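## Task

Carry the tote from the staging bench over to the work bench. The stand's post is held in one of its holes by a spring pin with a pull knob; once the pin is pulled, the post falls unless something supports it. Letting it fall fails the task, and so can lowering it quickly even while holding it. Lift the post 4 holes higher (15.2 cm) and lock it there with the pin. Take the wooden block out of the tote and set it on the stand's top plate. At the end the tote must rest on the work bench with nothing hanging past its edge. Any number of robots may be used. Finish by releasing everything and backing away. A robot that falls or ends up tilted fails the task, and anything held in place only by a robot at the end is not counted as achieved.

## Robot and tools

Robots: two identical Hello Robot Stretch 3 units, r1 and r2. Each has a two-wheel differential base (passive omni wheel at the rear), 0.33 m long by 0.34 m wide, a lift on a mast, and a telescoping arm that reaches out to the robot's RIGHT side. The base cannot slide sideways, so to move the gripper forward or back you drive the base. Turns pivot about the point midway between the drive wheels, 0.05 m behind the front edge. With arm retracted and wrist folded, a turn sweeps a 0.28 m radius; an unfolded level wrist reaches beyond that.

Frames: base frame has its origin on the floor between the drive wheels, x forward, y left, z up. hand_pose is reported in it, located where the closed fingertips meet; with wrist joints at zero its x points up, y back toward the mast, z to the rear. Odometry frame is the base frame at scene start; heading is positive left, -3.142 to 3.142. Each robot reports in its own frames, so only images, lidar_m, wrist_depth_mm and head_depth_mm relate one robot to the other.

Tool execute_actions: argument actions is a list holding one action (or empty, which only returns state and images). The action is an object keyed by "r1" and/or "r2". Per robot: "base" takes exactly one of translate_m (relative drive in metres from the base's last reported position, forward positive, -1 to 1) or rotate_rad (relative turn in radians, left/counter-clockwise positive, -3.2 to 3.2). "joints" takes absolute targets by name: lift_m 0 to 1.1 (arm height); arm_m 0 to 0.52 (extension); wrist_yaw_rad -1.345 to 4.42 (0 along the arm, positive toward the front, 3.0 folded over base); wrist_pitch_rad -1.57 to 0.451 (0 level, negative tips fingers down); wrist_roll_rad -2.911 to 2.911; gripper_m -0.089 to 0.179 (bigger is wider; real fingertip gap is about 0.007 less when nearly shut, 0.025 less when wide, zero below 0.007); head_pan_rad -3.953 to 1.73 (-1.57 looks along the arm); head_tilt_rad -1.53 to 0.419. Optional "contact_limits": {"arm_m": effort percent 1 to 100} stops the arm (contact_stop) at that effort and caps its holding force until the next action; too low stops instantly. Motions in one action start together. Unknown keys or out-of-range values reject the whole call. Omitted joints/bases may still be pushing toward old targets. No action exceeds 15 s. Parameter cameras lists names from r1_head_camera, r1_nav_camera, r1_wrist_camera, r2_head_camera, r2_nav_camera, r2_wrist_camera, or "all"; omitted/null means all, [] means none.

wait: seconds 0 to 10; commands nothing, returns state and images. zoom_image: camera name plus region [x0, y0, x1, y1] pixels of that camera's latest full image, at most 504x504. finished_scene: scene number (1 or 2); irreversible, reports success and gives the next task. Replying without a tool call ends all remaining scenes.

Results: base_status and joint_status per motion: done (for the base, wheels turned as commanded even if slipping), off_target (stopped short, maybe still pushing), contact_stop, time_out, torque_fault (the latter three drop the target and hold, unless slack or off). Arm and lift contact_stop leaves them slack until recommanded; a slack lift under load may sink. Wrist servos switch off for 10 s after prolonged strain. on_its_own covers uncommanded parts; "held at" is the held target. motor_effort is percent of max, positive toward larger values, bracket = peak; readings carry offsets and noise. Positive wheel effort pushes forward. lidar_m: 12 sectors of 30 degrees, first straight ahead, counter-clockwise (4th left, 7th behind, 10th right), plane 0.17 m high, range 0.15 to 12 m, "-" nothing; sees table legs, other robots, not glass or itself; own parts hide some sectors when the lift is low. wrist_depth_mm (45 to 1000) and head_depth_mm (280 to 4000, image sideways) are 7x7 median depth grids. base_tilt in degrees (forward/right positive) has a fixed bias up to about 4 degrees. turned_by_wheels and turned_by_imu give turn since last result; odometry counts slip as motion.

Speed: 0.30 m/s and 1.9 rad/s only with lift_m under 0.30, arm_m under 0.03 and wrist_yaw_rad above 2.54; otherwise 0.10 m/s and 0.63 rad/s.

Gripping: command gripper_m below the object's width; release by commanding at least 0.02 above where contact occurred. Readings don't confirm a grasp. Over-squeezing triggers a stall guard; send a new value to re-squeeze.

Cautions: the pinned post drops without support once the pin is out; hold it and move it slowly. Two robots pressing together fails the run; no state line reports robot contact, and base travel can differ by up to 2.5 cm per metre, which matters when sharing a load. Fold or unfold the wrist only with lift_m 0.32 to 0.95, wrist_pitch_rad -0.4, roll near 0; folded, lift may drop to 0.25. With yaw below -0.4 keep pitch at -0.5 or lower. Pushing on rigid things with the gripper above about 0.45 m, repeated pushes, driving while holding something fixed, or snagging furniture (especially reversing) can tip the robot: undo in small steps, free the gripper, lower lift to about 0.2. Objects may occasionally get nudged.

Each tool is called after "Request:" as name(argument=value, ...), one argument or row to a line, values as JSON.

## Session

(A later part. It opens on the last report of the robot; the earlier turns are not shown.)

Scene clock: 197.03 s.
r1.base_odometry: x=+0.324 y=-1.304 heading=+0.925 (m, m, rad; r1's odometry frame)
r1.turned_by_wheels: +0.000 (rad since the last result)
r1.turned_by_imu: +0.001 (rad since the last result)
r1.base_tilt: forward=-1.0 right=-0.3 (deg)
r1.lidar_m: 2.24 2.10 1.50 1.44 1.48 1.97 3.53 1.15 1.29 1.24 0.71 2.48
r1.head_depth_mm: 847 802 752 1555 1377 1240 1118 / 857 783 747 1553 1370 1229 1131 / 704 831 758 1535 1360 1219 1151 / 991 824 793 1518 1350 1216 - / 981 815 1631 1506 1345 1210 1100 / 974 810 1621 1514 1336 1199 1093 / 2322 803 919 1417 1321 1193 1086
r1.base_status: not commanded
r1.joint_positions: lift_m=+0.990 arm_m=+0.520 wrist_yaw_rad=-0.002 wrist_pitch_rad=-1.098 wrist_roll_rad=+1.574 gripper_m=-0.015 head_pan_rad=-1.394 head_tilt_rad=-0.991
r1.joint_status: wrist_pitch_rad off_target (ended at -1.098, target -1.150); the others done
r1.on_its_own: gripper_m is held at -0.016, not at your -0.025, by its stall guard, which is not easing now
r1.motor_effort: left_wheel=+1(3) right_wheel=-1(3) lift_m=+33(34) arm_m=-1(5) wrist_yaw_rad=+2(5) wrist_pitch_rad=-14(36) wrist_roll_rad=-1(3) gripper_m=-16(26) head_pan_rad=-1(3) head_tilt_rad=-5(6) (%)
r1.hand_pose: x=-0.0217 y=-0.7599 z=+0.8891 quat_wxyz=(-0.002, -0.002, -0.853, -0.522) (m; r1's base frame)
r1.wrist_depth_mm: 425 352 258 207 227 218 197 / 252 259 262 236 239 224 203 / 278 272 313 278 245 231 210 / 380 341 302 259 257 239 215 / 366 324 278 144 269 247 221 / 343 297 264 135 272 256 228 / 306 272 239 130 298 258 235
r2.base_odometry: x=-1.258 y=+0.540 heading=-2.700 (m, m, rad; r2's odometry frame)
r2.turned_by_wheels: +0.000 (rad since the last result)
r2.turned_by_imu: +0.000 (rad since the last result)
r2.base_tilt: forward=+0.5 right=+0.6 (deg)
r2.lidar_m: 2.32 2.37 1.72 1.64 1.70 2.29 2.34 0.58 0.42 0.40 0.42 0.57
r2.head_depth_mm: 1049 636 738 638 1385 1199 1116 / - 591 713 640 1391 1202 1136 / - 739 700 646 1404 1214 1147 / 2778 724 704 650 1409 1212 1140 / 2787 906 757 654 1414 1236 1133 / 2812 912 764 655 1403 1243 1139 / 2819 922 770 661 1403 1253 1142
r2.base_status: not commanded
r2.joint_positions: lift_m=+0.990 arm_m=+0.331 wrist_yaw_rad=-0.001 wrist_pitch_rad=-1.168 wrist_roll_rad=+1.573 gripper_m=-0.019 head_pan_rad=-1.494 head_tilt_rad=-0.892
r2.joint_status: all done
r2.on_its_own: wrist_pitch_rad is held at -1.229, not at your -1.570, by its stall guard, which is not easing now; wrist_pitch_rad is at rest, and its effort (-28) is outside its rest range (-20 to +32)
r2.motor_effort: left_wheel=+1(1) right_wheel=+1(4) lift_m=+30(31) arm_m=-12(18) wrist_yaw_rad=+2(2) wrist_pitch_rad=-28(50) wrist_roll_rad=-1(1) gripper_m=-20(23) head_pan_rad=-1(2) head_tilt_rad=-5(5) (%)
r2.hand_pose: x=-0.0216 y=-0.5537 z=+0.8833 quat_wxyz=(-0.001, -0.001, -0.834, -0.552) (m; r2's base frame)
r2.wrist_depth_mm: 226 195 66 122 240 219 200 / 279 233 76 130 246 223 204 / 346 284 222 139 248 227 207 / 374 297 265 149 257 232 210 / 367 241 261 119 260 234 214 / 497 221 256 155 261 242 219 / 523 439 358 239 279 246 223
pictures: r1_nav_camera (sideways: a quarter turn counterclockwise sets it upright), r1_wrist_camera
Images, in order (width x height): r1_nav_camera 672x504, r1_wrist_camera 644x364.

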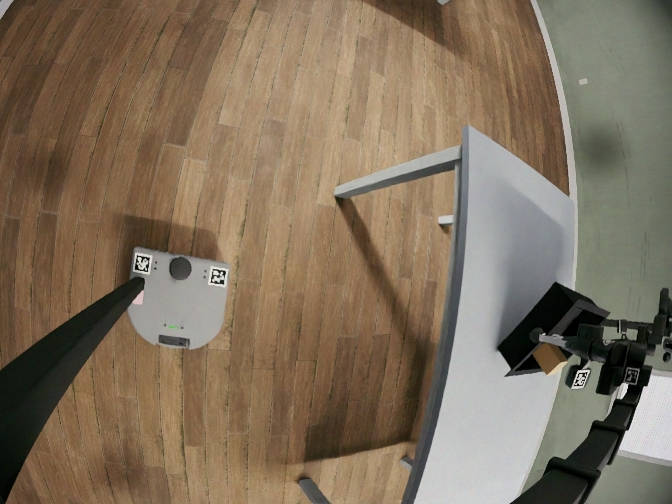

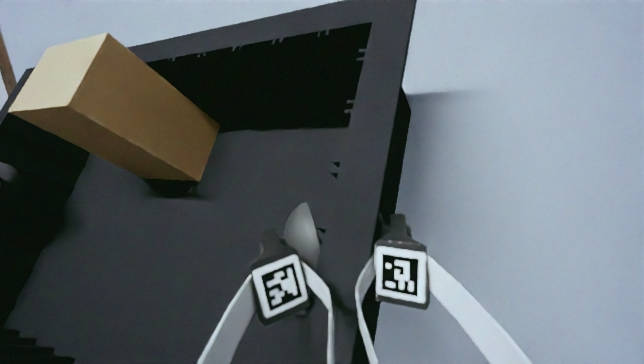

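Lower.

Request:
execute_actions(
  actions=[
    {"r1":{"joints":{"lift_m":0.895}},"r2":{"joints":{"lift_m":0.895}}},
  ],
  cameras=[],
)

Request:
execute_actions(
  actions=[
    {"r1":{"joints":{"gripper_m":0.08}},"r2":{"joints":{"gripper_m":0.08}}},
  ],
  cameras=[],
)

Request:
execute_actions(
  actions=[
    {"r1":{"joints":{"lift_m":1.08}},"r2":{"joints":{"lift_m":1.08,"wrist_pitch_rad":-1.57}}},
  ],
  cameras=["r1_nav_camera","r2_wrist_camera","r2_nav_camera"],
)

Scene clock: 199.20 s.
r1.base_odometry: x=+0.324 y=-1.304 heading=+0.925 (m, m, rad; r1's odometry frame)
r1.turned_by_wheels: +0.000 (rad since the last result)
r1.turned_by_imu: +0.001 (rad since the last result)
r1.base_tilt: forward=-1.0 right=-0.3 (deg)
r1.lidar_m: 2.24 2.11 1.51 1.44 1.48 1.97 3.55 1.16 1.30 1.24 0.71 2.49
r1.head_depth_mm: 884 789 751 1556 1376 1236 1117 / 950 793 747 1541 1365 1230 1123 / 924 793 757 1528 1356 1220 1153 / 999 825 797 1528 1347 1213 - / 986 816 1642 1508 1345 1211 1104 / 972 812 1618 1503 1343 1204 1091 / 2313 801 917 1422 1324 1189 1089
r1.base_status: not commanded
r1.joint_positions: lift_m=+0.925 arm_m=+0.520 wrist_yaw_rad=+0.000 wrist_pitch_rad=-1.092 wrist_roll_rad=+1.571 gripper_m=-0.015 head_pan_rad=-1.394 head_tilt_rad=-0.991
r1.joint_status: lift_m contact_stop (moved -0.064 of -0.095)
r1.on_its_own: gripper_m is held at -0.016, not at your -0.025, by its stall guard, which is not easing now; lift_m is slack since a contact_stop, until your next command for it (your +0.895 is given up)
r1.motor_effort: left_wheel=+3(4) right_wheel=-3(6) lift_m=+27(29) arm_m=-1(1) wrist_yaw_rad=+0(3) wrist_pitch_rad=-16(18) wrist_roll_rad=+0(2) gripper_m=-17(17) head_pan_rad=-2(3) head_tilt_rad=-6(5) (%)
r1.hand_pose: x=-0.0215 y=-0.7616 z=+0.8254 quat_wxyz=(+0.001, +0.000, -0.855, -0.519) (m; r1's base frame)
r1.wrist_depth_mm: 207 235 231 119 181 165 149 / 216 258 248 124 188 170 154 / 359 298 260 129 194 176 159 / 376 327 272 133 202 182 163 / 382 351 291 135 208 188 170 / 359 341 311 141 - 193 174 / 315 272 266 152 228 198 180
r2.base_odometry: x=-1.258 y=+0.540 heading=-2.700 (m, m, rad; r2's odometry frame)
r2.turned_by_wheels: +0.000 (rad since the last result)
r2.turned_by_imu: +0.000 (rad since the last result)
r2.base_tilt: forward=+0.5 right=+0.5 (deg)
r2.lidar_m: 2.31 2.37 1.71 1.64 1.70 2.30 2.33 0.58 0.42 0.41 0.42 0.56
r2.head_depth_mm: - 855 720 638 1395 1203 1110 / - - 695 643 1394 1204 1141 / - - 701 644 1405 1212 1147 / 2769 730 706 648 1408 1220 1146 / 2792 885 725 652 1418 1241 1137 / 2799 916 763 656 1407 1244 1136 / 2808 922 771 660 1405 1250 1146
r2.base_status: not commanded
r2.joint_positions: lift_m=+0.922 arm_m=+0.330 wrist_yaw_rad=-0.001 wrist_pitch_rad=-1.169 wrist_roll_rad=+1.573 gripper_m=-0.019 head_pan_rad=-1.494 head_tilt_rad=-0.892
r2.joint_status: lift_m contact_stop (moved -0.068 of -0.095)
r2.on_its_own: wrist_pitch_rad is held at -1.229, not at your -1.570, by its stall guard, which is not easing now; lift_m is slack since a contact_stop, until your next command for it (your +0.895 is given up); wrist_pitch_rad is at rest, and its effort (-28) is outside its rest range (-20 to +32)
r2.motor_effort: left_wheel=+2(3) right_wheel=-3(3) lift_m=+25(25) arm_m=-4(11) wrist_yaw_rad=+1(2) wrist_pitch_rad=-28(31) wrist_roll_rad=-1(1) gripper_m=-20(21) head_pan_rad=-1(1) head_tilt_rad=-4(4) (%)
r2.hand_pose: x=-0.0216 y=-0.5531 z=+0.8150 quat_wxyz=(-0.001, -0.001, -0.834, -0.552) (m; r2's base frame)
r2.wrist_depth_mm: 289 246 218 110 177 162 148 / 309 264 229 114 181 167 152 / 324 272 237 118 187 169 154 / 330 284 242 121 191 173 157 / 339 263 256 123 195 176 160 / 188 213 250 129 196 180 163 / 170 201 245 136 209 183 166
pictures: none
No camera images: the call's "cameras" was empty. Leave "cameras" out to get every camera's image.

not run: a stop came earlier in this reply.

not run: a stop came earlier in this reply.

Request:
execute_actions(
  actions=[
    {"r1":{"joints":{"gripper_m":0.08}},"r2":{"joints":{"gripper_m":0.08}}},
  ],
  cameras=[],
)

Request:
execute_actions(
  actions=[
    {"r1":{"joints":{"lift_m":1.08}},"r2":{"joints":{"lift_m":1.08,"wrist_pitch_rad":-1.57}}},
  ],
  cameras=["r1_nav_camera","r2_wrist_camera","r2_nav_camera"],
)

Scene clock: 200.83 s.
r1.base_odometry: x=+0.324 y=-1.304 heading=+0.925 (m, m, rad; r1's odometry frame)
r1.turned_by_wheels: +0.000 (rad since the last result)
r1.turned_by_imu: +0.000 (rad since the last result)
r1.base_tilt: forward=-1.0 right=-0.5 (deg)
r1.lidar_m: 2.24 2.11 1.51 1.44 1.48 1.98 3.55 1.16 1.30 1.24 0.71 2.49
r1.head_depth_mm: 886 789 750 1561 1378 1237 1119 / - 787 748 1543 1370 1230 1127 / 923 793 757 1531 1361 1221 1151 / 994 826 793 1531 1354 1210 - / 985 817 1633 1511 1334 1208 1104 / 974 812 1624 1509 1339 1203 1092 / 2311 800 916 1416 1338 1196 1084
r1.base_status: not commanded
r1.joint_positions: lift_m=+0.925 arm_m=+0.520 wrist_yaw_rad=+0.000 wrist_pitch_rad=-1.150 wrist_roll_rad=+1.571 gripper_m=+0.080 head_pan_rad=-1.394 head_tilt_rad=-0.991
r1.joint_status: all done
r1.on_its_own: lift_m is slack since a contact_stop, until your next command for it (your +0.895 is given up); wrist_pitch_rad moved -0.059 to your old target -1.150
r1.motor_effort: left_wheel=+1(3) right_wheel=-1(4) lift_m=+27(28) arm_m=+0(1) wrist_yaw_rad=+0(0) wrist_pitch_rad=+0(17) wrist_roll_rad=+0(0) gripper_m=+0(82) head_pan_rad=-3(2) head_tilt_rad=-6(5) (%)
r1.hand_pose: x=-0.0215 y=-0.7474 z=+0.8201 quat_wxyz=(+0.001, +0.000, -0.839, -0.544) (m; r1's base frame)
r1.wrist_depth_mm: 213 230 218 165 180 164 150 / 229 260 234 169 187 169 155 / 313 274 241 170 193 174 159 / 347 296 253 172 200 179 164 / 370 311 268 137 213 181 168 / 363 326 - 144 218 191 173 / 286 282 263 197 225 199 175
r2.base_odometry: x=-1.258 y=+0.540 heading=-2.700 (m, m, rad; r2's odometry frame)
r2.turned_by_wheels: +0.000 (rad since the last result)
r2.turned_by_imu: +0.000 (rad since the last result)
r2.base_tilt: forward=+0.4 right=+0.6 (deg)
r2.lidar_m: 2.32 2.37 1.71 1.65 1.70 2.31 2.32 0.59 0.42 0.41 0.42 0.57
r2.head_depth_mm: - 867 722 638 1393 1201 1113 / - - 695 643 1390 1205 1135 / - - 698 643 1391 1205 1149 / 2769 728 707 649 1410 1216 1147 / 2828 886 726 652 1416 1233 1136 / 2782 915 763 656 1402 1243 1139 / 2823 920 771 660 1400 1251 1137
r2.base_status: not commanded
r2.joint_positions: lift_m=+0.922 arm_m=+0.330 wrist_yaw_rad=-0.001 wrist_pitch_rad=-1.227 wrist_roll_rad=+1.573 gripper_m=+0.080 head_pan_rad=-1.494 head_tilt_rad=-0.892
r2.joint_status: all done
r2.on_its_own: wrist_pitch_rad is held at -1.229, not at your -1.570, by its stall guard, which is not easing now; lift_m is slack since a contact_stop, until your next command for it (your +0.895 is given up)
r2.motor_effort: left_wheel=+1(2) right_wheel=-2(3) lift_m=+27(27) arm_m=-4(4) wrist_yaw_rad=+2(2) wrist_pitch_rad=-1(28) wrist_roll_rad=-1(1) gripper_m=+0(88) head_pan_rad=-2(2) head_tilt_rad=-4(4) (%)
r2.hand_pose: x=-0.0216 y=-0.5386 z=+0.8115 quat_wxyz=(-0.001, -0.001, -0.817, -0.576) (m; r2's base frame)
r2.wrist_depth_mm: 264 232 207 111 177 163 151 / 277 245 217 115 182 167 153 / 285 254 223 174 186 169 157 / 296 260 231 189 189 173 159 / 297 258 128 203 196 176 162 / 192 218 132 211 207 180 167 / 184 235 239 218 204 181 168
pictures: none
No camera images: the call's "cameras" was empty. Leave "cameras" out to get every camera's image.

Scene clock: 203.10 s.
r1.base_odometry: x=+0.324 y=-1.304 heading=+0.925 (m, m, rad; r1's odometry frame)
r1.turned_by_wheels: +0.000 (rad since the last result)
r1.turned_by_imu: +0.001 (rad since the last result)
r1.base_tilt: forward=-0.9 right=-0.5 (deg)
r1.lidar_m: 2.24 2.10 1.50 1.44 1.48 1.98 3.56 1.16 1.30 1.24 0.71 2.48
r1.head_depth_mm: 910 808 750 1568 1381 1238 1122 / 1008 817 748 1544 1370 1223 1127 / 919 829 759 1533 1365 1226 1153 / 995 824 796 1526 1354 1213 - / 983 816 1633 1510 1351 1208 1104 / 971 811 1618 1503 1333 1205 1093 / 2309 802 918 1418 1328 1192 1085
r1.base_status: not commanded
r1.joint_positions: lift_m=+1.080 arm_m=+0.520 wrist_yaw_rad=+0.000 wrist_pitch_rad=-1.151 wrist_roll_rad=+1.571 gripper_m=+0.080 head_pan_rad=-1.394 head_tilt_rad=-0.991
r1.joint_status: all done
r1.motor_effort: left_wheel=+0(1) right_wheel=-1(1) lift_m=+33(34) arm_m=-1(2) wrist_yaw_rad=-1(0) wrist_pitch_rad=+0(9) wrist_roll_rad=+0(0) gripper_m=+0(5) head_pan_rad=-3(2) head_tilt_rad=-5(5) (%)
r1.hand_pose: x=-0.0215 y=-0.7473 z=+0.9745 quat_wxyz=(+0.001, +0.000, -0.839, -0.545) (m; r1's base frame)
r1.wrist_depth_mm: 530 429 312 333 319 292 266 / 434 358 408 349 328 299 274 / 471 475 431 364 345 309 279 / 889 510 450 379 356 319 291 / - 498 465 390 376 318 295 / - 591 - 347 381 342 309 / - - 516 455 396 351 311
r2.base_odometry: x=-1.258 y=+0.540 heading=-2.700 (m, m, rad; r2's odometry frame)
r2.turned_by_wheels: +0.000 (rad since the last result)
r2.turned_by_imu: +0.000 (rad since the last result)
r2.base_tilt: forward=+0.4 right=+0.6 (deg)
r2.lidar_m: 2.31 2.37 1.71 1.64 1.70 2.30 2.33 0.58 0.42 0.40 0.42 0.57
r2.head_depth_mm: 1049 853 684 637 1384 1196 1114 / 2649 843 741 642 1393 1200 1135 / - 862 640 644 1392 1210 1151 / 2714 793 695 649 1406 1210 1143 / 2800 884 709 651 1413 1234 1130 / 2807 914 764 658 1396 1248 1139 / 2809 918 772 661 1401 1248 1144
r2.base_status: not commanded
r2.joint_positions: lift_m=+1.080 arm_m=+0.330 wrist_yaw_rad=-0.001 wrist_pitch_rad=-1.547 wrist_roll_rad=+1.573 gripper_m=+0.080 head_pan_rad=-1.494 head_tilt_rad=-0.892
r2.joint_status: all done
joint sent to its limit — the command would take r2.wrist_pitch_rad past its lower limit, so that joint was sent only as far as its limit.
r2.motor_effort: left_wheel=+1(2) right_wheel=+0(1) lift_m=+29(33) arm_m=-4(4) wrist_yaw_rad=+2(2) wrist_pitch_rad=-3(17) wrist_roll_rad=-1(1) gripper_m=+0(5) head_pan_rad=-2(1) head_tilt_rad=-5(5) (%)
r2.hand_pose: x=-0.0215 y=-0.4569 z=+0.9618 quat_wxyz=(-0.001, -0.001, -0.715, -0.699) (m; r2's base frame)
r2.wrist_depth_mm: 269 255 252 325 332 - - / 342 340 333 333 338 - - / 357 347 345 345 343 - - / 365 363 358 354 358 - - / 288 305 365 363 370 - - / 256 257 322 373 375 - - / 397 396 391 386 - - -
pictures: r1_nav_camera (sideways: a quarter turn counterclockwise sets it upright), r2_nav_camera (sideways: a quarter turn counterclockwise sets it upright), r2_wrist_camera
Images, in order (width x height): r1_nav_camera 672x504, r2_nav_camera 672x504, r2_wrist_camera 644x364.

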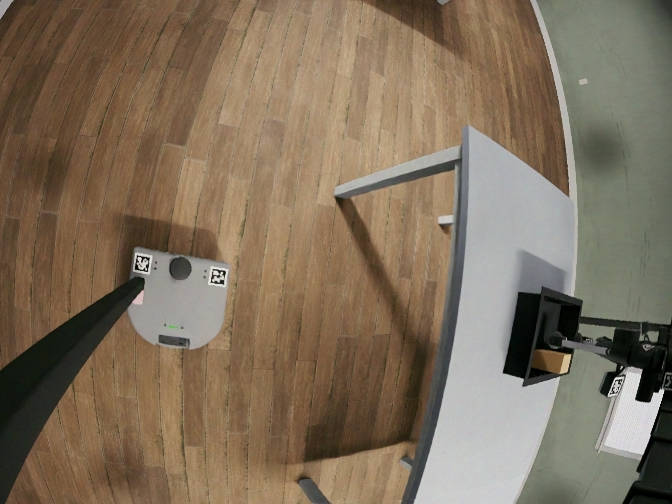

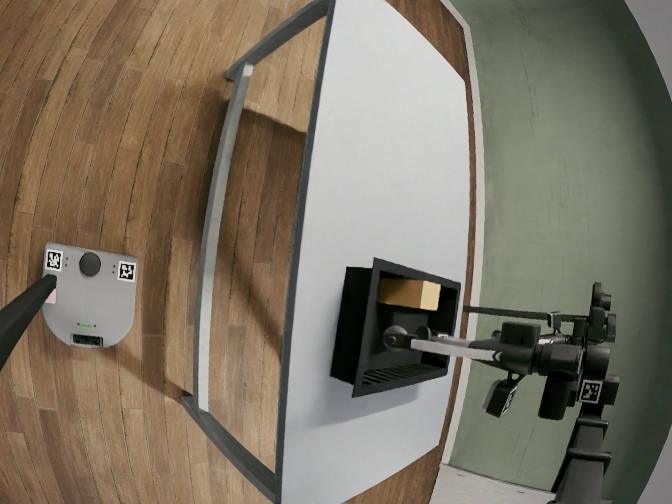

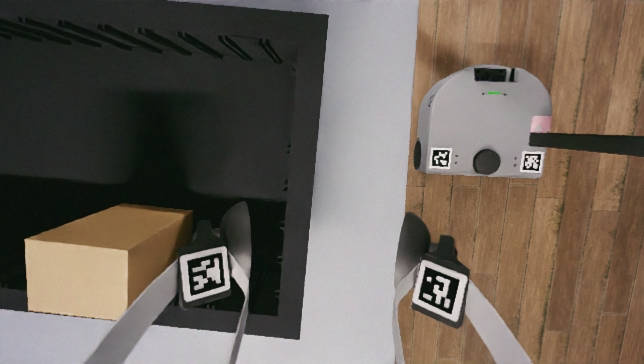

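Request:
execute_actions(
  actions=[
    {"r1":{"base":{"translate_m":-0.9},"joints":{"arm_m":0,"wrist_pitch_rad":0,"wrist_roll_rad":0,"head_pan_rad":-2.6,"head_tilt_rad":-0.5}},"r2":{"base":{"translate_m":1.0},"joints":{"arm_m":0,"wrist_pitch_rad":0,"wrist_roll_rad":0,"head_pan_rad":-0.8,"head_tilt_rad":-0.7}}},
  ],
  cameras=["r1_nav_camera","r2_nav_camera"],
)

Scene clock: 214.40 s.
r1.base_odometry: x=-0.217 y=-2.022 heading=+0.925 (m, m, rad; r1's odometry frame)
r1.turned_by_wheels: +0.000 (rad since the last result)
r1.turned_by_imu: +0.002 (rad since the last result)
r1.base_tilt: forward=-0.9 right=-0.4 (deg)
r1.lidar_m: 3.11 2.07 1.48 1.41 1.45 1.94 2.69 1.81 3.49 0.62 1.30 1.42
r1.head_depth_mm: - - - - - 1593 1329 / - - - - 1864 1582 1311 / - - - - 1922 1582 1313 / - - - - 1942 1575 1293 / - - - - 1966 1560 1292 / - - - 2363 1946 1548 1286 / - - - 2455 - 1488 1282
r1.base_status: done
r1.joint_positions: lift_m=+1.080 arm_m=+0.002 wrist_yaw_rad=+0.000 wrist_pitch_rad=-0.024 wrist_roll_rad=+0.004 gripper_m=+0.080 head_pan_rad=-2.593 head_tilt_rad=-0.507
r1.joint_status: all done
joint sent to its limit — the command would take r1.arm_m past its lower limit, so that joint was sent only as far as its limit.
r1.motor_effort: left_wheel=+1(1) right_wheel=+0(7) lift_m=+33(32) arm_m=-4(5) wrist_yaw_rad=+0(0) wrist_pitch_rad=+7(8) wrist_roll_rad=-1(4) gripper_m=+0(0) head_pan_rad=-2(44) head_tilt_rad=+4(37) (%)
r1.hand_pose: x=-0.0213 y=-0.4028 z=+1.1882 quat_wxyz=(+0.706, +0.009, -0.708, -0.009) (m; r1's base frame)
r1.wrist_depth_mm: - - - - - - - / - - - - - - - / - - - - - - - / - - - - - - - / - - - - - - - / - - - 988 - - - / 837 853 780 736 753 - -
r2.base_odometry: x=-2.162 y=+0.112 heading=-2.700 (m, m, rad; r2's odometry frame)
r2.turned_by_wheels: +0.000 (rad since the last result)
r2.turned_by_imu: -0.002 (rad since the last result)
r2.base_tilt: forward=+0.5 right=+0.5 (deg)
r2.lidar_m: 2.47 2.39 1.73 1.66 1.71 2.31 1.58 0.56 0.39 0.39 3.23 1.36
r2.head_depth_mm: 2946 3088 2334 1869 1565 1333 1163 / 3152 3169 2367 1894 1574 1345 1174 / 3448 3192 2372 1893 1581 1351 1178 / 3381 3270 2413 1912 1593 1361 1185 / 3065 3152 2448 1924 1606 1365 1187 / 2726 2910 2466 1937 1613 1374 1201 / 2503 2740 2488 1911 1614 1383 1199
r2.base_status: done
r2.joint_positions: lift_m=+1.080 arm_m=+0.003 wrist_yaw_rad=-0.001 wrist_pitch_rad=-0.022 wrist_roll_rad=+0.005 gripper_m=+0.080 head_pan_rad=-0.807 head_tilt_rad=-0.705
r2.joint_status: all done
joint sent to its limit — the command would take r2.arm_m past its lower limit, so that joint was sent only as far as its limit.
r2.motor_effort: left_wheel=+0(5) right_wheel=+0(5) lift_m=+29(29) arm_m=-5(7) wrist_yaw_rad=+2(2) wrist_pitch_rad=+11(11) wrist_roll_rad=-1(2) gripper_m=+0(0) head_pan_rad=+2(27) head_tilt_rad=+3(19) (%)
r2.hand_pose: x=-0.0217 y=-0.4033 z=+1.1890 quat_wxyz=(+0.706, +0.008, -0.709, -0.008) (m; r2's base frame)
r2.wrist_depth_mm: - - - - - - - / - - - - - - - / - - - - - - - / - - - - - - - / - - - - - - - / - - - - - - - / - - - - 716 728 743
pictures: r1_nav_camera (sideways: a quarter turn counterclockwise sets it upright), r2_nav_camera (sideways: a quarter turn counterclockwise sets it upright)
Images, in order (width x height): r1_nav_camera 672x504, r2_nav_camera 672x504.

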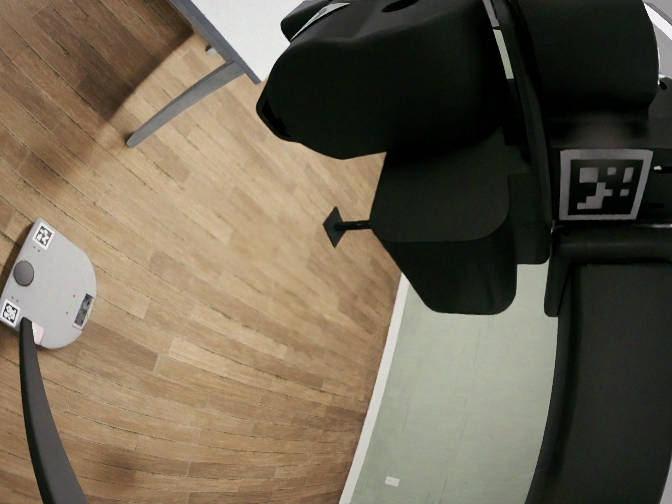

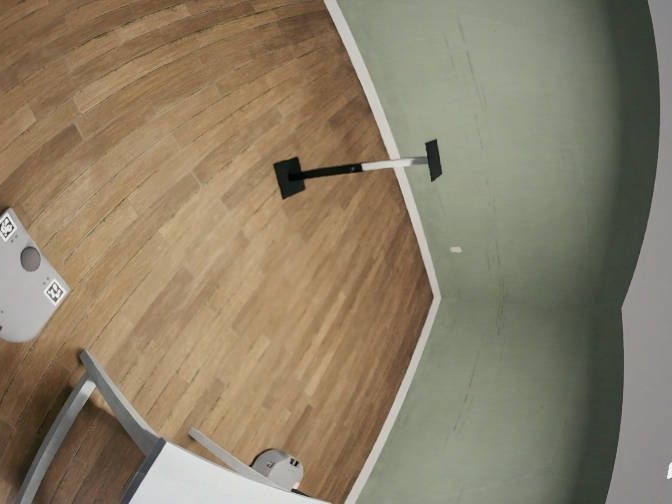

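Request:
execute_actions(
  actions=[
    {"r1":{"base":{"translate_m":-0.8},"joints":{"head_pan_rad":-1.57,"head_tilt_rad":-0.8}},"r2":{"base":{"translate_m":1.0},"joints":{"head_pan_rad":-1.3,"head_tilt_rad":-0.8}}},
  ],
  cameras=[],
)

Request:
execute_actions(
  actions=[
    {"r1":{"base":{"rotate_rad":-1.69},"joints":{"lift_m":0.39}},"r2":{"base":{"translate_m":0.2},"joints":{"lift_m":0.56}}},
  ],
  cameras=[],
)

Request:
execute_actions(
  actions=[
    {"r1":{"base":{"translate_m":1.0}}},
  ],
  cameras=["r1_head_camera","r2_head_camera"],
)

Scene clock: 225.87 s.
r1.base_odometry: x=-0.699 y=-2.661 heading=+0.925 (m, m, rad; r1's odometry frame)
r1.turned_by_wheels: +0.000 (rad since the last result)
r1.turned_by_imu: +0.002 (rad since the last result)
r1.base_tilt: forward=-1.0 right=-0.5 (deg)
r1.lidar_m: 3.87 2.03 1.45 1.38 1.42 1.91 1.89 1.94 1.29 1.72 0.96 0.91
r1.head_depth_mm: - - - - 1538 1329 1164 / - - - - 1507 1320 1160 / - - - - 1478 1312 1149 / 3086 - 2157 1807 1510 1297 1145 / 2955 2831 2225 1785 1498 1300 1141 / 2988 2895 2206 1781 1492 1294 1134 / 2921 2840 2155 1771 1484 1284 1124
r1.base_status: done
r1.joint_positions: lift_m=+1.080 arm_m=+0.002 wrist_yaw_rad=+0.000 wrist_pitch_rad=-0.024 wrist_roll_rad=+0.004 gripper_m=+0.080 head_pan_rad=-1.577 head_tilt_rad=-0.790
r1.joint_status: all done
r1.motor_effort: left_wheel=+1(3) right_wheel=+0(5) lift_m=+33(33) arm_m=-5(5) wrist_yaw_rad=+0(0) wrist_pitch_rad=+7(7) wrist_roll_rad=-2(1) gripper_m=-1(1) head_pan_rad=+4(44) head_tilt_rad=-6(29) (%)
r1.hand_pose: x=-0.0213 y=-0.4028 z=+1.1882 quat_wxyz=(+0.706, +0.009, -0.708, -0.009) (m; r1's base frame)
r1.wrist_depth_mm: - - - - - - - / - - - - - - - / - - - - - - - / - - - - - - - / - - - - - - - / - - - - - - - / 886 - - - - - -
r2.base_odometry: x=-3.066 y=-0.315 heading=-2.700 (m, m, rad; r2's odometry frame)
r2.turned_by_wheels: +0.000 (rad since the last result)
r2.turned_by_imu: -0.002 (rad since the last result)
r2.base_tilt: forward=+0.5 right=+0.4 (deg)
r2.lidar_m: 1.47 1.51 1.75 1.68 1.73 2.34 1.56 1.15 1.52 1.73 0.60 1.53
r2.head_depth_mm: 2703 - - 1701 1444 1281 1137 / 2854 2527 2100 1728 1480 1294 1144 / 2830 2638 2089 1743 1494 1299 1150 / 2902 2663 2128 1753 1485 1292 1148 / 2951 2706 759 885 1421 1299 1157 / 3001 2741 2111 1740 1508 1318 1163 / 2631 2648 2185 1795 1525 1322 1169
r2.base_status: done
r2.joint_positions: lift_m=+1.080 arm_m=+0.003 wrist_yaw_rad=-0.001 wrist_pitch_rad=-0.022 wrist_roll_rad=+0.005 gripper_m=+0.080 head_pan_rad=-1.293 head_tilt_rad=-0.790
r2.joint_status: all done
r2.motor_effort: left_wheel=+0(5) right_wheel=+0(4) lift_m=+30(30) arm_m=-5(5) wrist_yaw_rad=+2(1) wrist_pitch_rad=+10(10) wrist_roll_rad=-2(2) gripper_m=+0(0) head_pan_rad=-3(23) head_tilt_rad=-6(20) (%)
r2.hand_pose: x=-0.0217 y=-0.4033 z=+1.1890 quat_wxyz=(+0.706, +0.008, -0.709, -0.008) (m; r2's base frame)
r2.wrist_depth_mm: - - - - - - - / - - - - - - - / - - - - - - - / - - - - - - - / - - - - - - - / - - - - - - - / - - - - - - -
pictures: none
No camera images: the call's "cameras" was empty. Leave "cameras" out to get every camera's image.

Scene clock: 232.97 s.
r1.base_odometry: x=-0.699 y=-2.661 heading=-0.765 (m, m, rad; r1's odometry frame)
r1.turned_by_wheels: -1.690 (rad since the last result)
r1.turned_by_imu: -1.667 (rad since the last result)
r1.base_tilt: forward=-0.9 right=-0.3 (deg)
r1.lidar_m: 1.78 1.44 0.92 2.18 2.32 1.50 1.38 1.39 1.73 1.89 1.91 1.30
r1.head_depth_mm: 1734 1991 2230 1852 1545 1337 1163 / 1706 1975 2194 1836 1530 1315 1158 / 1695 1933 2155 1830 1515 1314 1154 / 1672 1905 2126 1811 1519 1304 1166 / 1649 1878 2084 1777 1506 1298 1139 / 1623 1857 2063 1764 1507 1281 1136 / 1608 1829 2048 1766 1481 1279 1125
r1.base_status: done
r1.joint_positions: lift_m=+0.390 arm_m=+0.002 wrist_yaw_rad=+0.000 wrist_pitch_rad=-0.023 wrist_roll_rad=+0.004 gripper_m=+0.080 head_pan_rad=-1.577 head_tilt_rad=-0.790
r1.joint_status: all done
r1.motor_effort: left_wheel=+1(5) right_wheel=-2(6) lift_m=+22(27) arm_m=-5(5) wrist_yaw_rad=+0(0) wrist_pitch_rad=+7(7) wrist_roll_rad=-1(1) gripper_m=+0(1) head_pan_rad=+4(5) head_tilt_rad=-6(6) (%)
r1.hand_pose: x=-0.0213 y=-0.4028 z=+0.4990 quat_wxyz=(+0.706, +0.009, -0.708, -0.008) (m; r1's base frame)
r1.wrist_depth_mm: - - - - - - - / - - - - - - - / - - - - - - - / - - - - - - - / - - - - - - - / - - - - - 895 903 / - - 877 855 793 778 722
r2.base_odometry: x=-3.247 y=-0.401 heading=-2.700 (m, m, rad; r2's odometry frame)
r2.turned_by_wheels: +0.000 (rad since the last result)
r2.turned_by_imu: -0.001 (rad since the last result)
r2.base_tilt: forward=+0.5 right=+0.6 (deg)
r2.lidar_m: 1.27 1.31 1.76 1.68 1.74 2.35 1.54 1.34 1.78 0.55 1.84 1.32
r2.head_depth_mm: 2715 2639 2076 1723 1476 1279 1159 / 2811 2614 2077 1624 1483 1305 - / 2805 2651 747 815 1394 1264 1146 / 2879 2683 2110 1721 1493 1308 1157 / 2952 2700 2131 1768 1501 1311 1160 / 2812 2652 2168 1784 1516 1317 1164 / 2287 2360 2169 1801 1526 1322 1169
r2.base_status: done
r2.joint_positions: lift_m=+0.560 arm_m=+0.003 wrist_yaw_rad=-0.001 wrist_pitch_rad=-0.021 wrist_roll_rad=+0.005 gripper_m=+0.080 head_pan_rad=-1.293 head_tilt_rad=-0.790
r2.joint_status: all done
r2.motor_effort: left_wheel=+1(5) right_wheel=-1(3) lift_m=+24(24) arm_m=-5(5) wrist_yaw_rad=+2(2) wrist_pitch_rad=+10(11) wrist_roll_rad=-2(1) gripper_m=+0(0) head_pan_rad=-2(1) head_tilt_rad=-6(6) (%)
r2.hand_pose: x=-0.0217 y=-0.4033 z=+0.6694 quat_wxyz=(+0.706, +0.007, -0.709, -0.008) (m; r2's base frame)
r2.wrist_depth_mm: - - 292 - - - - / - - 310 - - - - / - - 321 - - - - / - - - - - - - / - - 346 - - - - / - - 346 - - - - / - - 942 - - - -
pictures: none
No camera images: the call's "cameras" was empty. Leave "cameras" out to get every camera's image.

Scene clock: 244.20 s.
r1.base_odometry: x=+0.022 y=-3.354 heading=-0.765 (m, m, rad; r1's odometry frame)
r1.turned_by_wheels: +0.000 (rad since the last result)
r1.turned_by_imu: +0.004 (rad since the last result)
r1.base_tilt: forward=-0.9 right=-0.3 (deg)
r1.lidar_m: 2.39 2.41 0.86 0.85 2.23 2.58 2.37 2.39 1.91 1.75 0.53 0.83
r1.head_depth_mm: 1614 1833 2116 1860 1547 1335 1160 / 1591 1826 2078 1839 1535 1323 1157 / 1568 1797 2054 1817 1528 1305 1147 / 1545 1763 2036 1801 1513 1300 1164 / 1519 1736 2012 1793 1514 1283 1138 / 1506 1720 1981 1677 1496 1207 1127 / 1496 1694 1939 644 1392 1255 1123
r1.base_status: done
r1.joint_positions: lift_m=+0.390 arm_m=+0.002 wrist_yaw_rad=+0.000 wrist_pitch_rad=-0.023 wrist_roll_rad=+0.004 gripper_m=+0.080 head_pan_rad=-1.577 head_tilt_rad=-0.790
r1.joint_status: not commanded
r1.motor_effort: left_wheel=+1(5) right_wheel=-2(3) lift_m=+22(22) arm_m=-5(5) wrist_yaw_rad=+0(0) wrist_pitch_rad=+7(7) wrist_roll_rad=-2(1) gripper_m=+0(0) head_pan_rad=+3(3) head_tilt_rad=-6(6) (%)
r1.hand_pose: x=-0.0213 y=-0.4028 z=+0.4990 quat_wxyz=(+0.706, +0.009, -0.708, -0.008) (m; r1's base frame)
r1.wrist_depth_mm: - - - - - - - / - - - - - - - / - - - - - - - / 275 - - - - - - / 280 - - - - - - / 274 - - - - 889 906 / 280 603 884 859 822 783 729
r2.base_odometry: x=-3.247 y=-0.401 heading=-2.700 (m, m, rad; r2's odometry frame)
r2.turned_by_wheels: +0.000 (rad since the last result)
r2.turned_by_imu: -0.001 (rad since the last result)
r2.base_tilt: forward=+0.4 right=+0.5 (deg)
r2.lidar_m: 1.27 1.31 1.75 1.68 1.74 2.34 1.55 1.34 0.83 0.55 1.83 1.33
r2.head_depth_mm: 2736 2599 2073 1634 1470 1281 1160 / 2762 2592 2070 1612 1473 1315 - / 2867 2628 748 817 1394 1259 1151 / 2898 2683 2128 1722 1494 1310 1152 / 2967 2697 2123 1766 1499 1307 1160 / 2847 2671 2170 1783 1515 1311 1159 / 2287 2366 2178 1794 1521 1320 1170
r2.base_status: not commanded
r2.joint_positions: lift_m=+0.560 arm_m=+0.003 wrist_yaw_rad=-0.001 wrist_pitch_rad=-0.021 wrist_roll_rad=+0.005 gripper_m=+0.080 head_pan_rad=-1.293 head_tilt_rad=-0.790
r2.joint_status: not commanded
r2.motor_effort: left_wheel=+1(1) right_wheel=+0(0) lift_m=+24(24) arm_m=-5(5) wrist_yaw_rad=+2(1) wrist_pitch_rad=+10(10) wrist_roll_rad=-1(1) gripper_m=-1(0) head_pan_rad=-2(2) head_tilt_rad=-6(6) (%)
r2.hand_pose: x=-0.0217 y=-0.4033 z=+0.6694 quat_wxyz=(+0.706, +0.007, -0.709, -0.008) (m; r2's base frame)
r2.wrist_depth_mm: - - 293 - - - - / - - 310 - - - - / - - 324 - - - - / - - - - - - 602 / - - 352 - - 506 - / - - 344 - - - - / - - 952 - - - -
pictures: r1_head_camera (sideways: a quarter turn clockwise sets it upright), r2_head_camera (sideways: a quarter turn clockwise sets it upright)
Images, in order (width x height): r1_head_camera 896x504, r2_head_camera 896x504.

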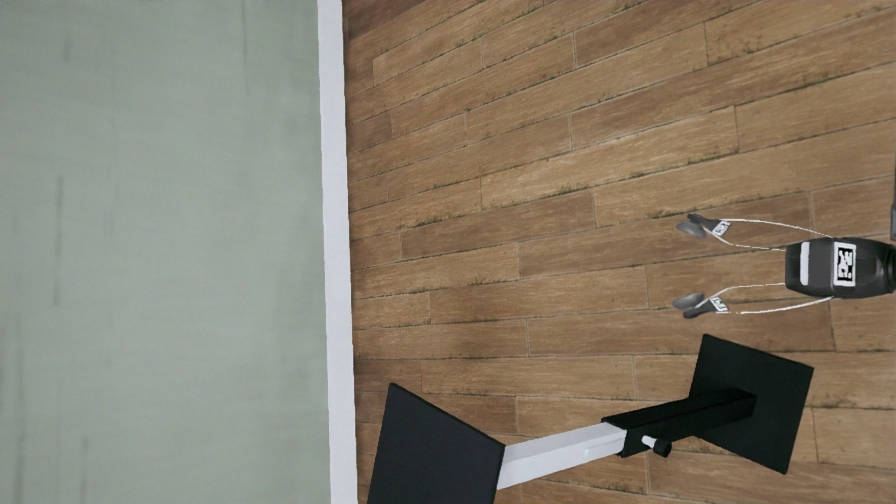

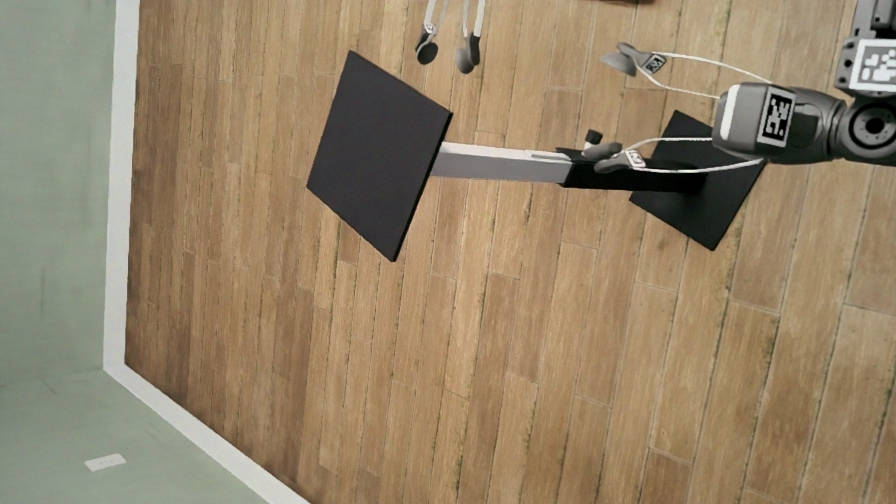

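Request:
execute_actions(
  actions=[
    {"r1":{"base":{"rotate_rad":0.6}},"r2":{"base":{"translate_m":0.08}}},
  ],
  cameras=[],
)

Request:
execute_actions(
  actions=[
    {"r1":{"base":{"translate_m":0.4}}},
  ],
  cameras=[],
)

Request:
execute_actions(
  actions=[
    {"r1":{"base":{"rotate_rad":-1.1}}},
  ],
  cameras=["r1_head_camera","r1_wrist_camera","r2_wrist_camera"],
)

Scene clock: 247.60 s.
r1.base_odometry: x=+0.022 y=-3.354 heading=-0.165 (m, m, rad; r1's odometry frame)
r1.turned_by_wheels: +0.600 (rad since the last result)
r1.turned_by_imu: +0.592 (rad since the last result)
r1.base_tilt: forward=-1.0 right=-0.4 (deg)
r1.lidar_m: 2.44 0.85 0.96 0.84 2.51 2.37 2.42 1.86 1.75 0.53 0.88 2.38
r1.head_depth_mm: 1482 1663 1881 1848 1551 1331 1166 / 1551 1748 1977 697 1540 1318 1159 / 1625 1818 2067 685 1429 1277 1147 / 1701 1944 2155 1705 1514 1272 1170 / 1786 2049 2222 1747 1496 1297 1141 / 1892 2180 2193 1677 1433 1287 1130 / 2011 2323 2180 1676 1296 1227 1125
r1.base_status: done
r1.joint_positions: lift_m=+0.390 arm_m=+0.002 wrist_yaw_rad=+0.000 wrist_pitch_rad=-0.023 wrist_roll_rad=+0.004 gripper_m=+0.080 head_pan_rad=-1.577 head_tilt_rad=-0.790
r1.joint_status: not commanded
r1.motor_effort: left_wheel=-1(5) right_wheel=+2(7) lift_m=+22(22) arm_m=-5(4) wrist_yaw_rad=+0(0) wrist_pitch_rad=+7(7) wrist_roll_rad=-1(1) gripper_m=+0(0) head_pan_rad=+4(3) head_tilt_rad=-6(6) (%)
r1.hand_pose: x=-0.0213 y=-0.4028 z=+0.4990 quat_wxyz=(+0.706, +0.009, -0.708, -0.008) (m; r1's base frame)
r1.wrist_depth_mm: 418 416 400 - 272 - - / - - - - 280 - - / - - - - 293 - - / - - - - - - - / - - - - - - - / - - - - 943 886 922 / - 708 851 865 773 732 732
r2.base_odometry: x=-3.319 y=-0.435 heading=-2.700 (m, m, rad; r2's odometry frame)
r2.turned_by_wheels: +0.000 (rad since the last result)
r2.turned_by_imu: +0.000 (rad since the last result)
r2.base_tilt: forward=+0.5 right=+0.6 (deg)
r2.lidar_m: 1.19 1.23 1.66 1.68 1.74 2.35 1.54 1.42 0.88 0.55 1.72 1.24
r2.head_depth_mm: 2713 2626 2063 661 1472 1282 1156 / 2786 2628 2057 773 1037 1287 - / 2830 2694 2090 1697 1518 1293 1148 / 2879 2682 2122 1753 1489 1302 1151 / 2965 2731 2141 1762 1499 1312 1162 / 2622 2609 2152 1776 1516 1319 1168 / 2126 2224 2126 1789 1527 1324 1169
r2.base_status: done
r2.joint_positions: lift_m=+0.560 arm_m=+0.003 wrist_yaw_rad=-0.001 wrist_pitch_rad=-0.021 wrist_roll_rad=+0.005 gripper_m=+0.080 head_pan_rad=-1.293 head_tilt_rad=-0.790
r2.joint_status: not commanded
r2.motor_effort: left_wheel=+1(5) right_wheel=+0(4) lift_m=+24(24) arm_m=-5(5) wrist_yaw_rad=+1(2) wrist_pitch_rad=+10(10) wrist_roll_rad=-2(1) gripper_m=+0(0) head_pan_rad=-3(1) head_tilt_rad=-6(6) (%)
r2.hand_pose: x=-0.0217 y=-0.4033 z=+0.6694 quat_wxyz=(+0.706, +0.007, -0.709, -0.008) (m; r2's base frame)
r2.wrist_depth_mm: - - - 290 - - - / - - - - - - - / - - - - - - - / - - - - - - 608 / - - - - - - 421 / - - - - - - 411 / - - - 961 - - 629
pictures: none
No camera images: the call's "cameras" was empty. Leave "cameras" out to get every camera's image.

Scene clock: 252.83 s.
r1.base_odometry: x=+0.416 y=-3.419 heading=-0.165 (m, m, rad; r1's odometry frame)
r1.turned_by_wheels: +0.000 (rad since the last result)
r1.turned_by_imu: +0.002 (rad since the last result)
r1.base_tilt: forward=-0.8 right=-0.4 (deg)
r1.lidar_m: 2.07 2.71 0.62 2.14 2.88 2.72 2.78 2.04 0.72 0.80 2.15 2.02
r1.head_depth_mm: 1642 1834 2052 1813 1541 1321 1168 / 1706 1928 2150 1695 1538 1322 1152 / 1787 2025 2209 1726 1533 1310 1152 / 1880 2129 2250 1769 1326 1230 1170 / 1977 2236 864 1697 1291 1234 1136 / 713 2309 799 1696 1495 1286 1131 / 2198 2516 2175 1750 1483 1281 1123
r1.base_status: done
r1.joint_positions: lift_m=+0.390 arm_m=+0.002 wrist_yaw_rad=+0.000 wrist_pitch_rad=-0.023 wrist_roll_rad=+0.004 gripper_m=+0.080 head_pan_rad=-1.577 head_tilt_rad=-0.790
r1.joint_status: not commanded
r1.motor_effort: left_wheel=-1(3) right_wheel=+3(8) lift_m=+22(22) arm_m=-5(4) wrist_yaw_rad=-1(1) wrist_pitch_rad=+7(7) wrist_roll_rad=-1(1) gripper_m=+0(0) head_pan_rad=+3(3) head_tilt_rad=-6(6) (%)
r1.hand_pose: x=-0.0213 y=-0.4028 z=+0.4990 quat_wxyz=(+0.706, +0.009, -0.708, -0.008) (m; r1's base frame)
r1.wrist_depth_mm: - - 558 - 449 - - / - - - - - - - / - - - - - - - / - - - - - - - / - - - - - - - / - - - - - 874 932 / - - 835 605 586 768 730
r2.base_odometry: x=-3.319 y=-0.435 heading=-2.700 (m, m, rad; r2's odometry frame)
r2.turned_by_wheels: +0.000 (rad since the last result)
r2.turned_by_imu: -0.001 (rad since the last result)
r2.base_tilt: forward=+0.5 right=+0.6 (deg)
r2.lidar_m: 1.19 1.23 1.65 1.68 1.74 2.36 1.53 0.80 3.24 0.55 1.72 1.24
r2.head_depth_mm: 2712 2586 2077 662 1461 1280 1155 / 2754 2637 2083 776 1039 1274 - / 2837 2677 2104 1701 1513 1291 1150 / 2871 2681 2129 1754 1492 1306 1158 / 2934 2713 2144 1767 1508 1307 1158 / 2621 2617 2153 1787 1521 1312 1161 / 2124 2220 2134 1801 1523 1319 1166
r2.base_status: not commanded
r2.joint_positions: lift_m=+0.560 arm_m=+0.003 wrist_yaw_rad=-0.001 wrist_pitch_rad=-0.021 wrist_roll_rad=+0.005 gripper_m=+0.080 head_pan_rad=-1.293 head_tilt_rad=-0.790
r2.joint_status: not commanded
r2.motor_effort: left_wheel=+0(0) right_wheel=+0(0) lift_m=+24(24) arm_m=-5(5) wrist_yaw_rad=+2(1) wrist_pitch_rad=+10(10) wrist_roll_rad=-2(2) gripper_m=+0(1) head_pan_rad=-3(1) head_tilt_rad=-6(6) (%)
r2.hand_pose: x=-0.0217 y=-0.4033 z=+0.6694 quat_wxyz=(+0.706, +0.007, -0.709, -0.008) (m; r2's base frame)
r2.wrist_depth_mm: - - - 289 - - - / - - - - - - - / - - - - - - - / - - - - - - - / - - - - - - - / - - - - - - - / - - - 951 - - -
pictures: none
No camera images: the call's "cameras" was empty. Leave "cameras" out to get every camera's image.

Scene clock: 255.53 s.
r1.base_odometry: x=+0.416 y=-3.419 heading=-1.265 (m, m, rad; r1's odometry frame)
r1.turned_by_wheels: -1.100 (rad since the last result)
r1.turned_by_imu: -1.085 (rad since the last result)
r1.base_tilt: forward=-1.0 right=-0.2 (deg)
r1.lidar_m: 2.19 2.03 2.06 2.59 0.62 2.14 0.89 2.72 2.76 2.07 0.72 0.80
r1.head_depth_mm: 2684 2975 2319 1858 1541 1332 1165 / 2441 2779 2295 1826 1548 1326 1155 / 2255 2646 2276 1827 1520 1309 1150 / 2097 2417 2230 1797 1514 1306 1168 / 1955 2236 2212 1794 1512 1292 1137 / 1840 2084 2112 1786 1422 1284 1134 / 1745 1944 800 1674 1480 1277 1125
r1.base_status: done
r1.joint_positions: lift_m=+0.390 arm_m=+0.002 wrist_yaw_rad=+0.000 wrist_pitch_rad=-0.023 wrist_roll_rad=+0.004 gripper_m=+0.080 head_pan_rad=-1.577 head_tilt_rad=-0.790
r1.joint_status: not commanded
r1.motor_effort: left_wheel=+2(5) right_wheel=-2(7) lift_m=+22(22) arm_m=-4(5) wrist_yaw_rad=+0(0) wrist_pitch_rad=+7(7) wrist_roll_rad=-1(2) gripper_m=+0(0) head_pan_rad=+2(3) head_tilt_rad=-6(6) (%)
r1.hand_pose: x=-0.0213 y=-0.4028 z=+0.4990 quat_wxyz=(+0.706, +0.009, -0.708, -0.008) (m; r1's base frame)
r1.wrist_depth_mm: - - - - - - - / - - - - - - - / - - - - - - - / - - - - - - - / - - - - - - - / - - - - - 889 898 / - 953 876 843 815 757 737
r2.base_odometry: x=-3.319 y=-0.435 heading=-2.700 (m, m, rad; r2's odometry frame)
r2.turned_by_wheels: +0.000 (rad since the last result)
r2.turned_by_imu: +0.000 (rad since the last result)
r2.base_tilt: forward=+0.5 right=+0.6 (deg)
r2.lidar_m: 1.19 1.22 1.66 1.68 1.74 2.35 1.53 0.79 3.24 0.55 1.72 1.24
r2.head_depth_mm: 2733 2621 2042 661 1478 1285 1162 / 2779 2614 2085 776 1040 1278 - / 2823 2664 2126 1707 1515 1302 1145 / 2918 2678 2120 1760 1482 1300 1149 / 2950 2722 2142 1757 1510 1313 1159 / 2607 2621 2159 1781 1521 1315 1166 / 2099 2221 2131 1798 1521 1325 1173
r2.base_status: not commanded
r2.joint_positions: lift_m=+0.560 arm_m=+0.003 wrist_yaw_rad=-0.001 wrist_pitch_rad=-0.021 wrist_roll_rad=+0.005 gripper_m=+0.080 head_pan_rad=-1.293 head_tilt_rad=-0.790
r2.joint_status: not commanded
r2.motor_effort: left_wheel=+1(1) right_wheel=+0(1) lift_m=+24(24) arm_m=-5(5) wrist_yaw_rad=+1(2) wrist_pitch_rad=+10(10) wrist_roll_rad=-2(2) gripper_m=+0(1) head_pan_rad=-1(1) head_tilt_rad=-5(6) (%)
r2.hand_pose: x=-0.0217 y=-0.4033 z=+0.6694 quat_wxyz=(+0.706, +0.007, -0.709, -0.008) (m; r2's base frame)
r2.wrist_depth_mm: - - - 286 - - - / - - - - - - - / - - - - - - - / - - - - - - - / - - - - - - - / - - - - - - - / - - - 936 - - -
pictures: r1_head_camera (sideways: a quarter turn clockwise sets it upright), r1_wrist_camera, r2_wrist_camera
Images, in order (width x height): r1_head_camera 896x504, r1_wrist_camera 644x364, r2_wrist_camera 644x364.

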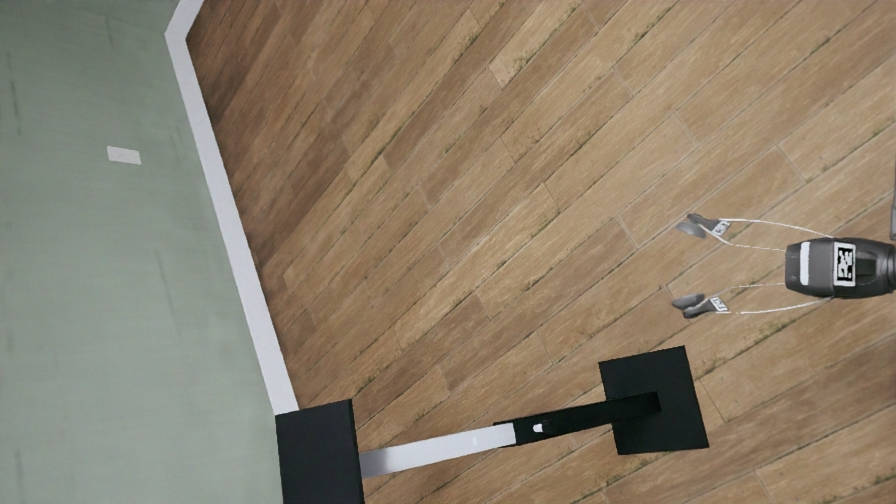

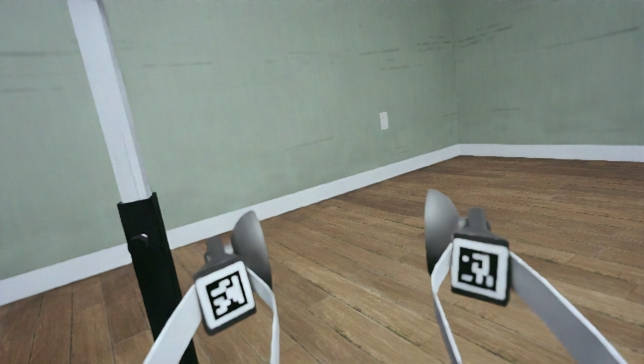

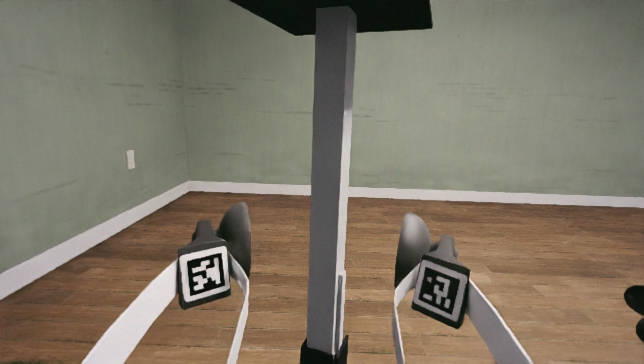

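Request:
execute_actions(
  actions=[
    {"r1":{"base":{"rotate_rad":0.42}},"r2":{"joints":{"arm_m":0.165}}},
  ],
  cameras=[],
)

Request:
execute_actions(
  actions=[
    {"r1":{"joints":{"arm_m":0.15}},"r2":{"joints":{"gripper_m":-0.01}}},
  ],
  cameras=["r1_wrist_camera","r2_wrist_camera"],
)

Scene clock: 258.17 s.
r1.base_odometry: x=+0.416 y=-3.419 heading=-0.845 (m, m, rad; r1's odometry frame)
r1.turned_by_wheels: +0.420 (rad since the last result)
r1.turned_by_imu: +0.414 (rad since the last result)
r1.base_tilt: forward=-0.9 right=-0.3 (deg)
r1.lidar_m: 2.03 2.03 2.42 0.62 0.62 0.89 2.72 2.73 2.17 0.72 0.79 0.82
r1.head_depth_mm: 1843 2140 2324 1867 1551 1329 1168 / 1795 2069 2279 1845 1534 1320 1161 / 1763 2037 870 1824 1526 1312 1154 / 1732 1980 857 1704 1443 1300 1164 / 1690 1924 2121 1701 1502 1294 1136 / 1652 1885 2097 1642 1493 1291 1135 / 1614 1853 2042 1632 1490 1186 1126
r1.base_status: done
r1.joint_positions: lift_m=+0.390 arm_m=+0.002 wrist_yaw_rad=+0.000 wrist_pitch_rad=-0.023 wrist_roll_rad=+0.004 gripper_m=+0.080 head_pan_rad=-1.577 head_tilt_rad=-0.790
r1.joint_status: not commanded
r1.motor_effort: left_wheel=+0(4) right_wheel=+2(6) lift_m=+22(22) arm_m=-5(5) wrist_yaw_rad=+0(0) wrist_pitch_rad=+7(7) wrist_roll_rad=-2(1) gripper_m=+0(0) head_pan_rad=+4(3) head_tilt_rad=-6(5) (%)
r1.hand_pose: x=-0.0213 y=-0.4028 z=+0.4990 quat_wxyz=(+0.706, +0.009, -0.708, -0.008) (m; r1's base frame)
r1.wrist_depth_mm: - 402 416 445 - - - / - - - - - - - / - - - - - - - / - - - - - - - / - - - - - - - / - - - - 947 885 922 / - - 893 849 779 768 726
r2.base_odometry: x=-3.319 y=-0.435 heading=-2.700 (m, m, rad; r2's odometry frame)
r2.turned_by_wheels: +0.000 (rad since the last result)
r2.turned_by_imu: +0.000 (rad since the last result)
r2.base_tilt: forward=+0.5 right=+0.6 (deg)
r2.lidar_m: 1.19 1.23 1.66 1.68 1.74 2.36 1.54 0.80 3.23 0.55 1.72 1.24
r2.head_depth_mm: 2727 2599 2079 659 1457 - 1140 / 2762 2624 2080 755 1498 1227 1144 / 2841 2631 2092 1705 1484 1290 1147 / 2929 2689 2114 1750 1496 1300 1150 / 2963 2707 2122 1763 1500 1315 1156 / 2612 2628 2164 1774 1518 1319 1160 / 2112 2222 2097 1801 1517 1321 1168
r2.base_status: not commanded
r2.joint_positions: lift_m=+0.560 arm_m=+0.165 wrist_yaw_rad=-0.001 wrist_pitch_rad=-0.021 wrist_roll_rad=+0.005 gripper_m=+0.080 head_pan_rad=-1.293 head_tilt_rad=-0.790
r2.joint_status: all done
r2.motor_effort: left_wheel=+0(1) right_wheel=+0(0) lift_m=+24(24) arm_m=+5(6) wrist_yaw_rad=+2(2) wrist_pitch_rad=+10(10) wrist_roll_rad=-2(1) gripper_m=+0(0) head_pan_rad=-2(2) head_tilt_rad=-5(6) (%)
r2.hand_pose: x=-0.0217 y=-0.5653 z=+0.6694 quat_wxyz=(+0.706, +0.007, -0.709, -0.008) (m; r2's base frame)
r2.wrist_depth_mm: - - - 138 - - - / - - - 142 - - - / - - - 148 - - - / - - - 152 - - - / - - - 158 - - - / - - - 164 - - - / - - - 171 - - -
pictures: none
No camera images: the call's "cameras" was empty. Leave "cameras" out to get every camera's image.

Scene clock: 260.50 s.
r1.base_odometry: x=+0.416 y=-3.419 heading=-0.845 (m, m, rad; r1's odometry frame)
r1.turned_by_wheels: +0.000 (rad since the last result)
r1.turned_by_imu: +0.001 (rad since the last result)
r1.base_tilt: forward=-0.9 right=-0.5 (deg)
r1.lidar_m: 2.03 2.03 2.40 0.62 0.62 0.89 2.72 2.73 2.18 0.72 0.79 0.82
r1.head_depth_mm: 1836 2145 2315 1846 1547 1333 1163 / 1802 2071 2266 1833 1538 1315 1157 / 1753 2011 869 1829 1519 1336 - / 1725 1985 856 1049 1448 1349 1119 / 1694 1915 2145 1668 1494 1296 1136 / 1657 1882 2093 1646 1498 1282 1132 / 1631 1843 2043 1640 1484 1182 1123
r1.base_status: not commanded
r1.joint_positions: lift_m=+0.390 arm_m=+0.150 wrist_yaw_rad=+0.000 wrist_pitch_rad=-0.023 wrist_roll_rad=+0.004 gripper_m=+0.080 head_pan_rad=-1.577 head_tilt_rad=-0.790
r1.joint_status: all done
r1.motor_effort: left_wheel=-1(1) right_wheel=+2(2) lift_m=+22(22) arm_m=+5(4) wrist_yaw_rad=+0(1) wrist_pitch_rad=+7(7) wrist_roll_rad=-1(2) gripper_m=+0(1) head_pan_rad=+4(3) head_tilt_rad=-6(6) (%)
r1.hand_pose: x=-0.0213 y=-0.5502 z=+0.4990 quat_wxyz=(+0.706, +0.009, -0.708, -0.008) (m; r1's base frame)
r1.wrist_depth_mm: 270 274 - - - - - / - - - - - - - / - - - - - - - / - - - - - - - / - - - - - - - / - - - - 626 906 925 / - - 885 844 729 768 727
r2.base_odometry: x=-3.319 y=-0.435 heading=-2.700 (m, m, rad; r2's odometry frame)
r2.turned_by_wheels: +0.000 (rad since the last result)
r2.turned_by_imu: +0.000 (rad since the last result)
r2.base_tilt: forward=+0.5 right=+0.6 (deg)
r2.lidar_m: 1.19 1.23 1.66 1.68 1.74 2.35 1.54 0.79 3.25 0.55 1.71 1.24
r2.head_depth_mm: 2725 2595 2063 659 1469 - 1140 / 2761 2632 2089 742 1541 1218 1137 / 2846 2661 2107 1699 1486 1287 1150 / 2908 2687 2113 1753 1498 1307 1159 / 2958 2707 2141 1768 1510 1312 1157 / 2634 2609 2159 1796 1513 1323 1158 / 2132 2231 2106 1792 1525 1324 1169
r2.base_status: not commanded
r2.joint_positions: lift_m=+0.560 arm_m=+0.165 wrist_yaw_rad=-0.001 wrist_pitch_rad=-0.021 wrist_roll_rad=+0.000 gripper_m=-0.009 head_pan_rad=-1.293 head_tilt_rad=-0.790
r2.joint_status: all done
r2.motor_effort: left_wheel=+0(1) right_wheel=+0(1) lift_m=+24(24) arm_m=+6(6) wrist_yaw_rad=+2(2) wrist_pitch_rad=+10(10) wrist_roll_rad=+0(2) gripper_m=-15(98) head_pan_rad=-2(2) head_tilt_rad=-6(6) (%)
r2.hand_pose: x=-0.0217 y=-0.5653 z=+0.6693 quat_wxyz=(+0.707, +0.007, -0.707, -0.008) (m; r2's base frame)
r2.wrist_depth_mm: - - - 139 - - - / - - - 142 - - - / - - - 148 - - - / - - - 154 - - - / - - - 156 - - - / - - - 163 - - - / - - - 172 - - -
pictures: r1_wrist_camera, r2_wrist_camera
Images, in order (width x height): r1_wrist_camera 644x364, r2_wrist_camera 644x364.

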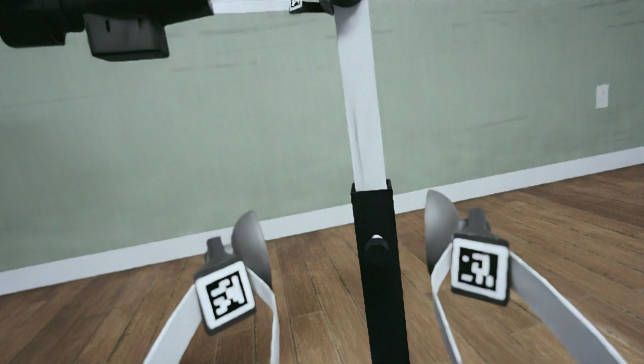

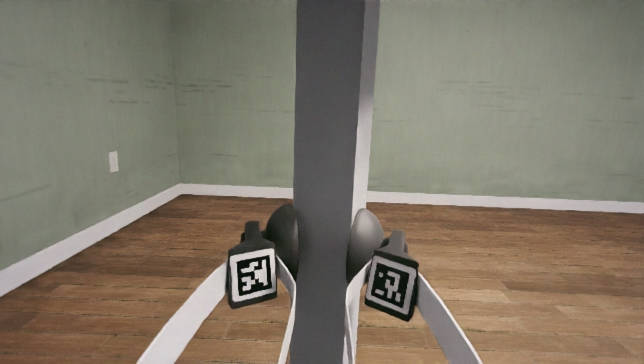

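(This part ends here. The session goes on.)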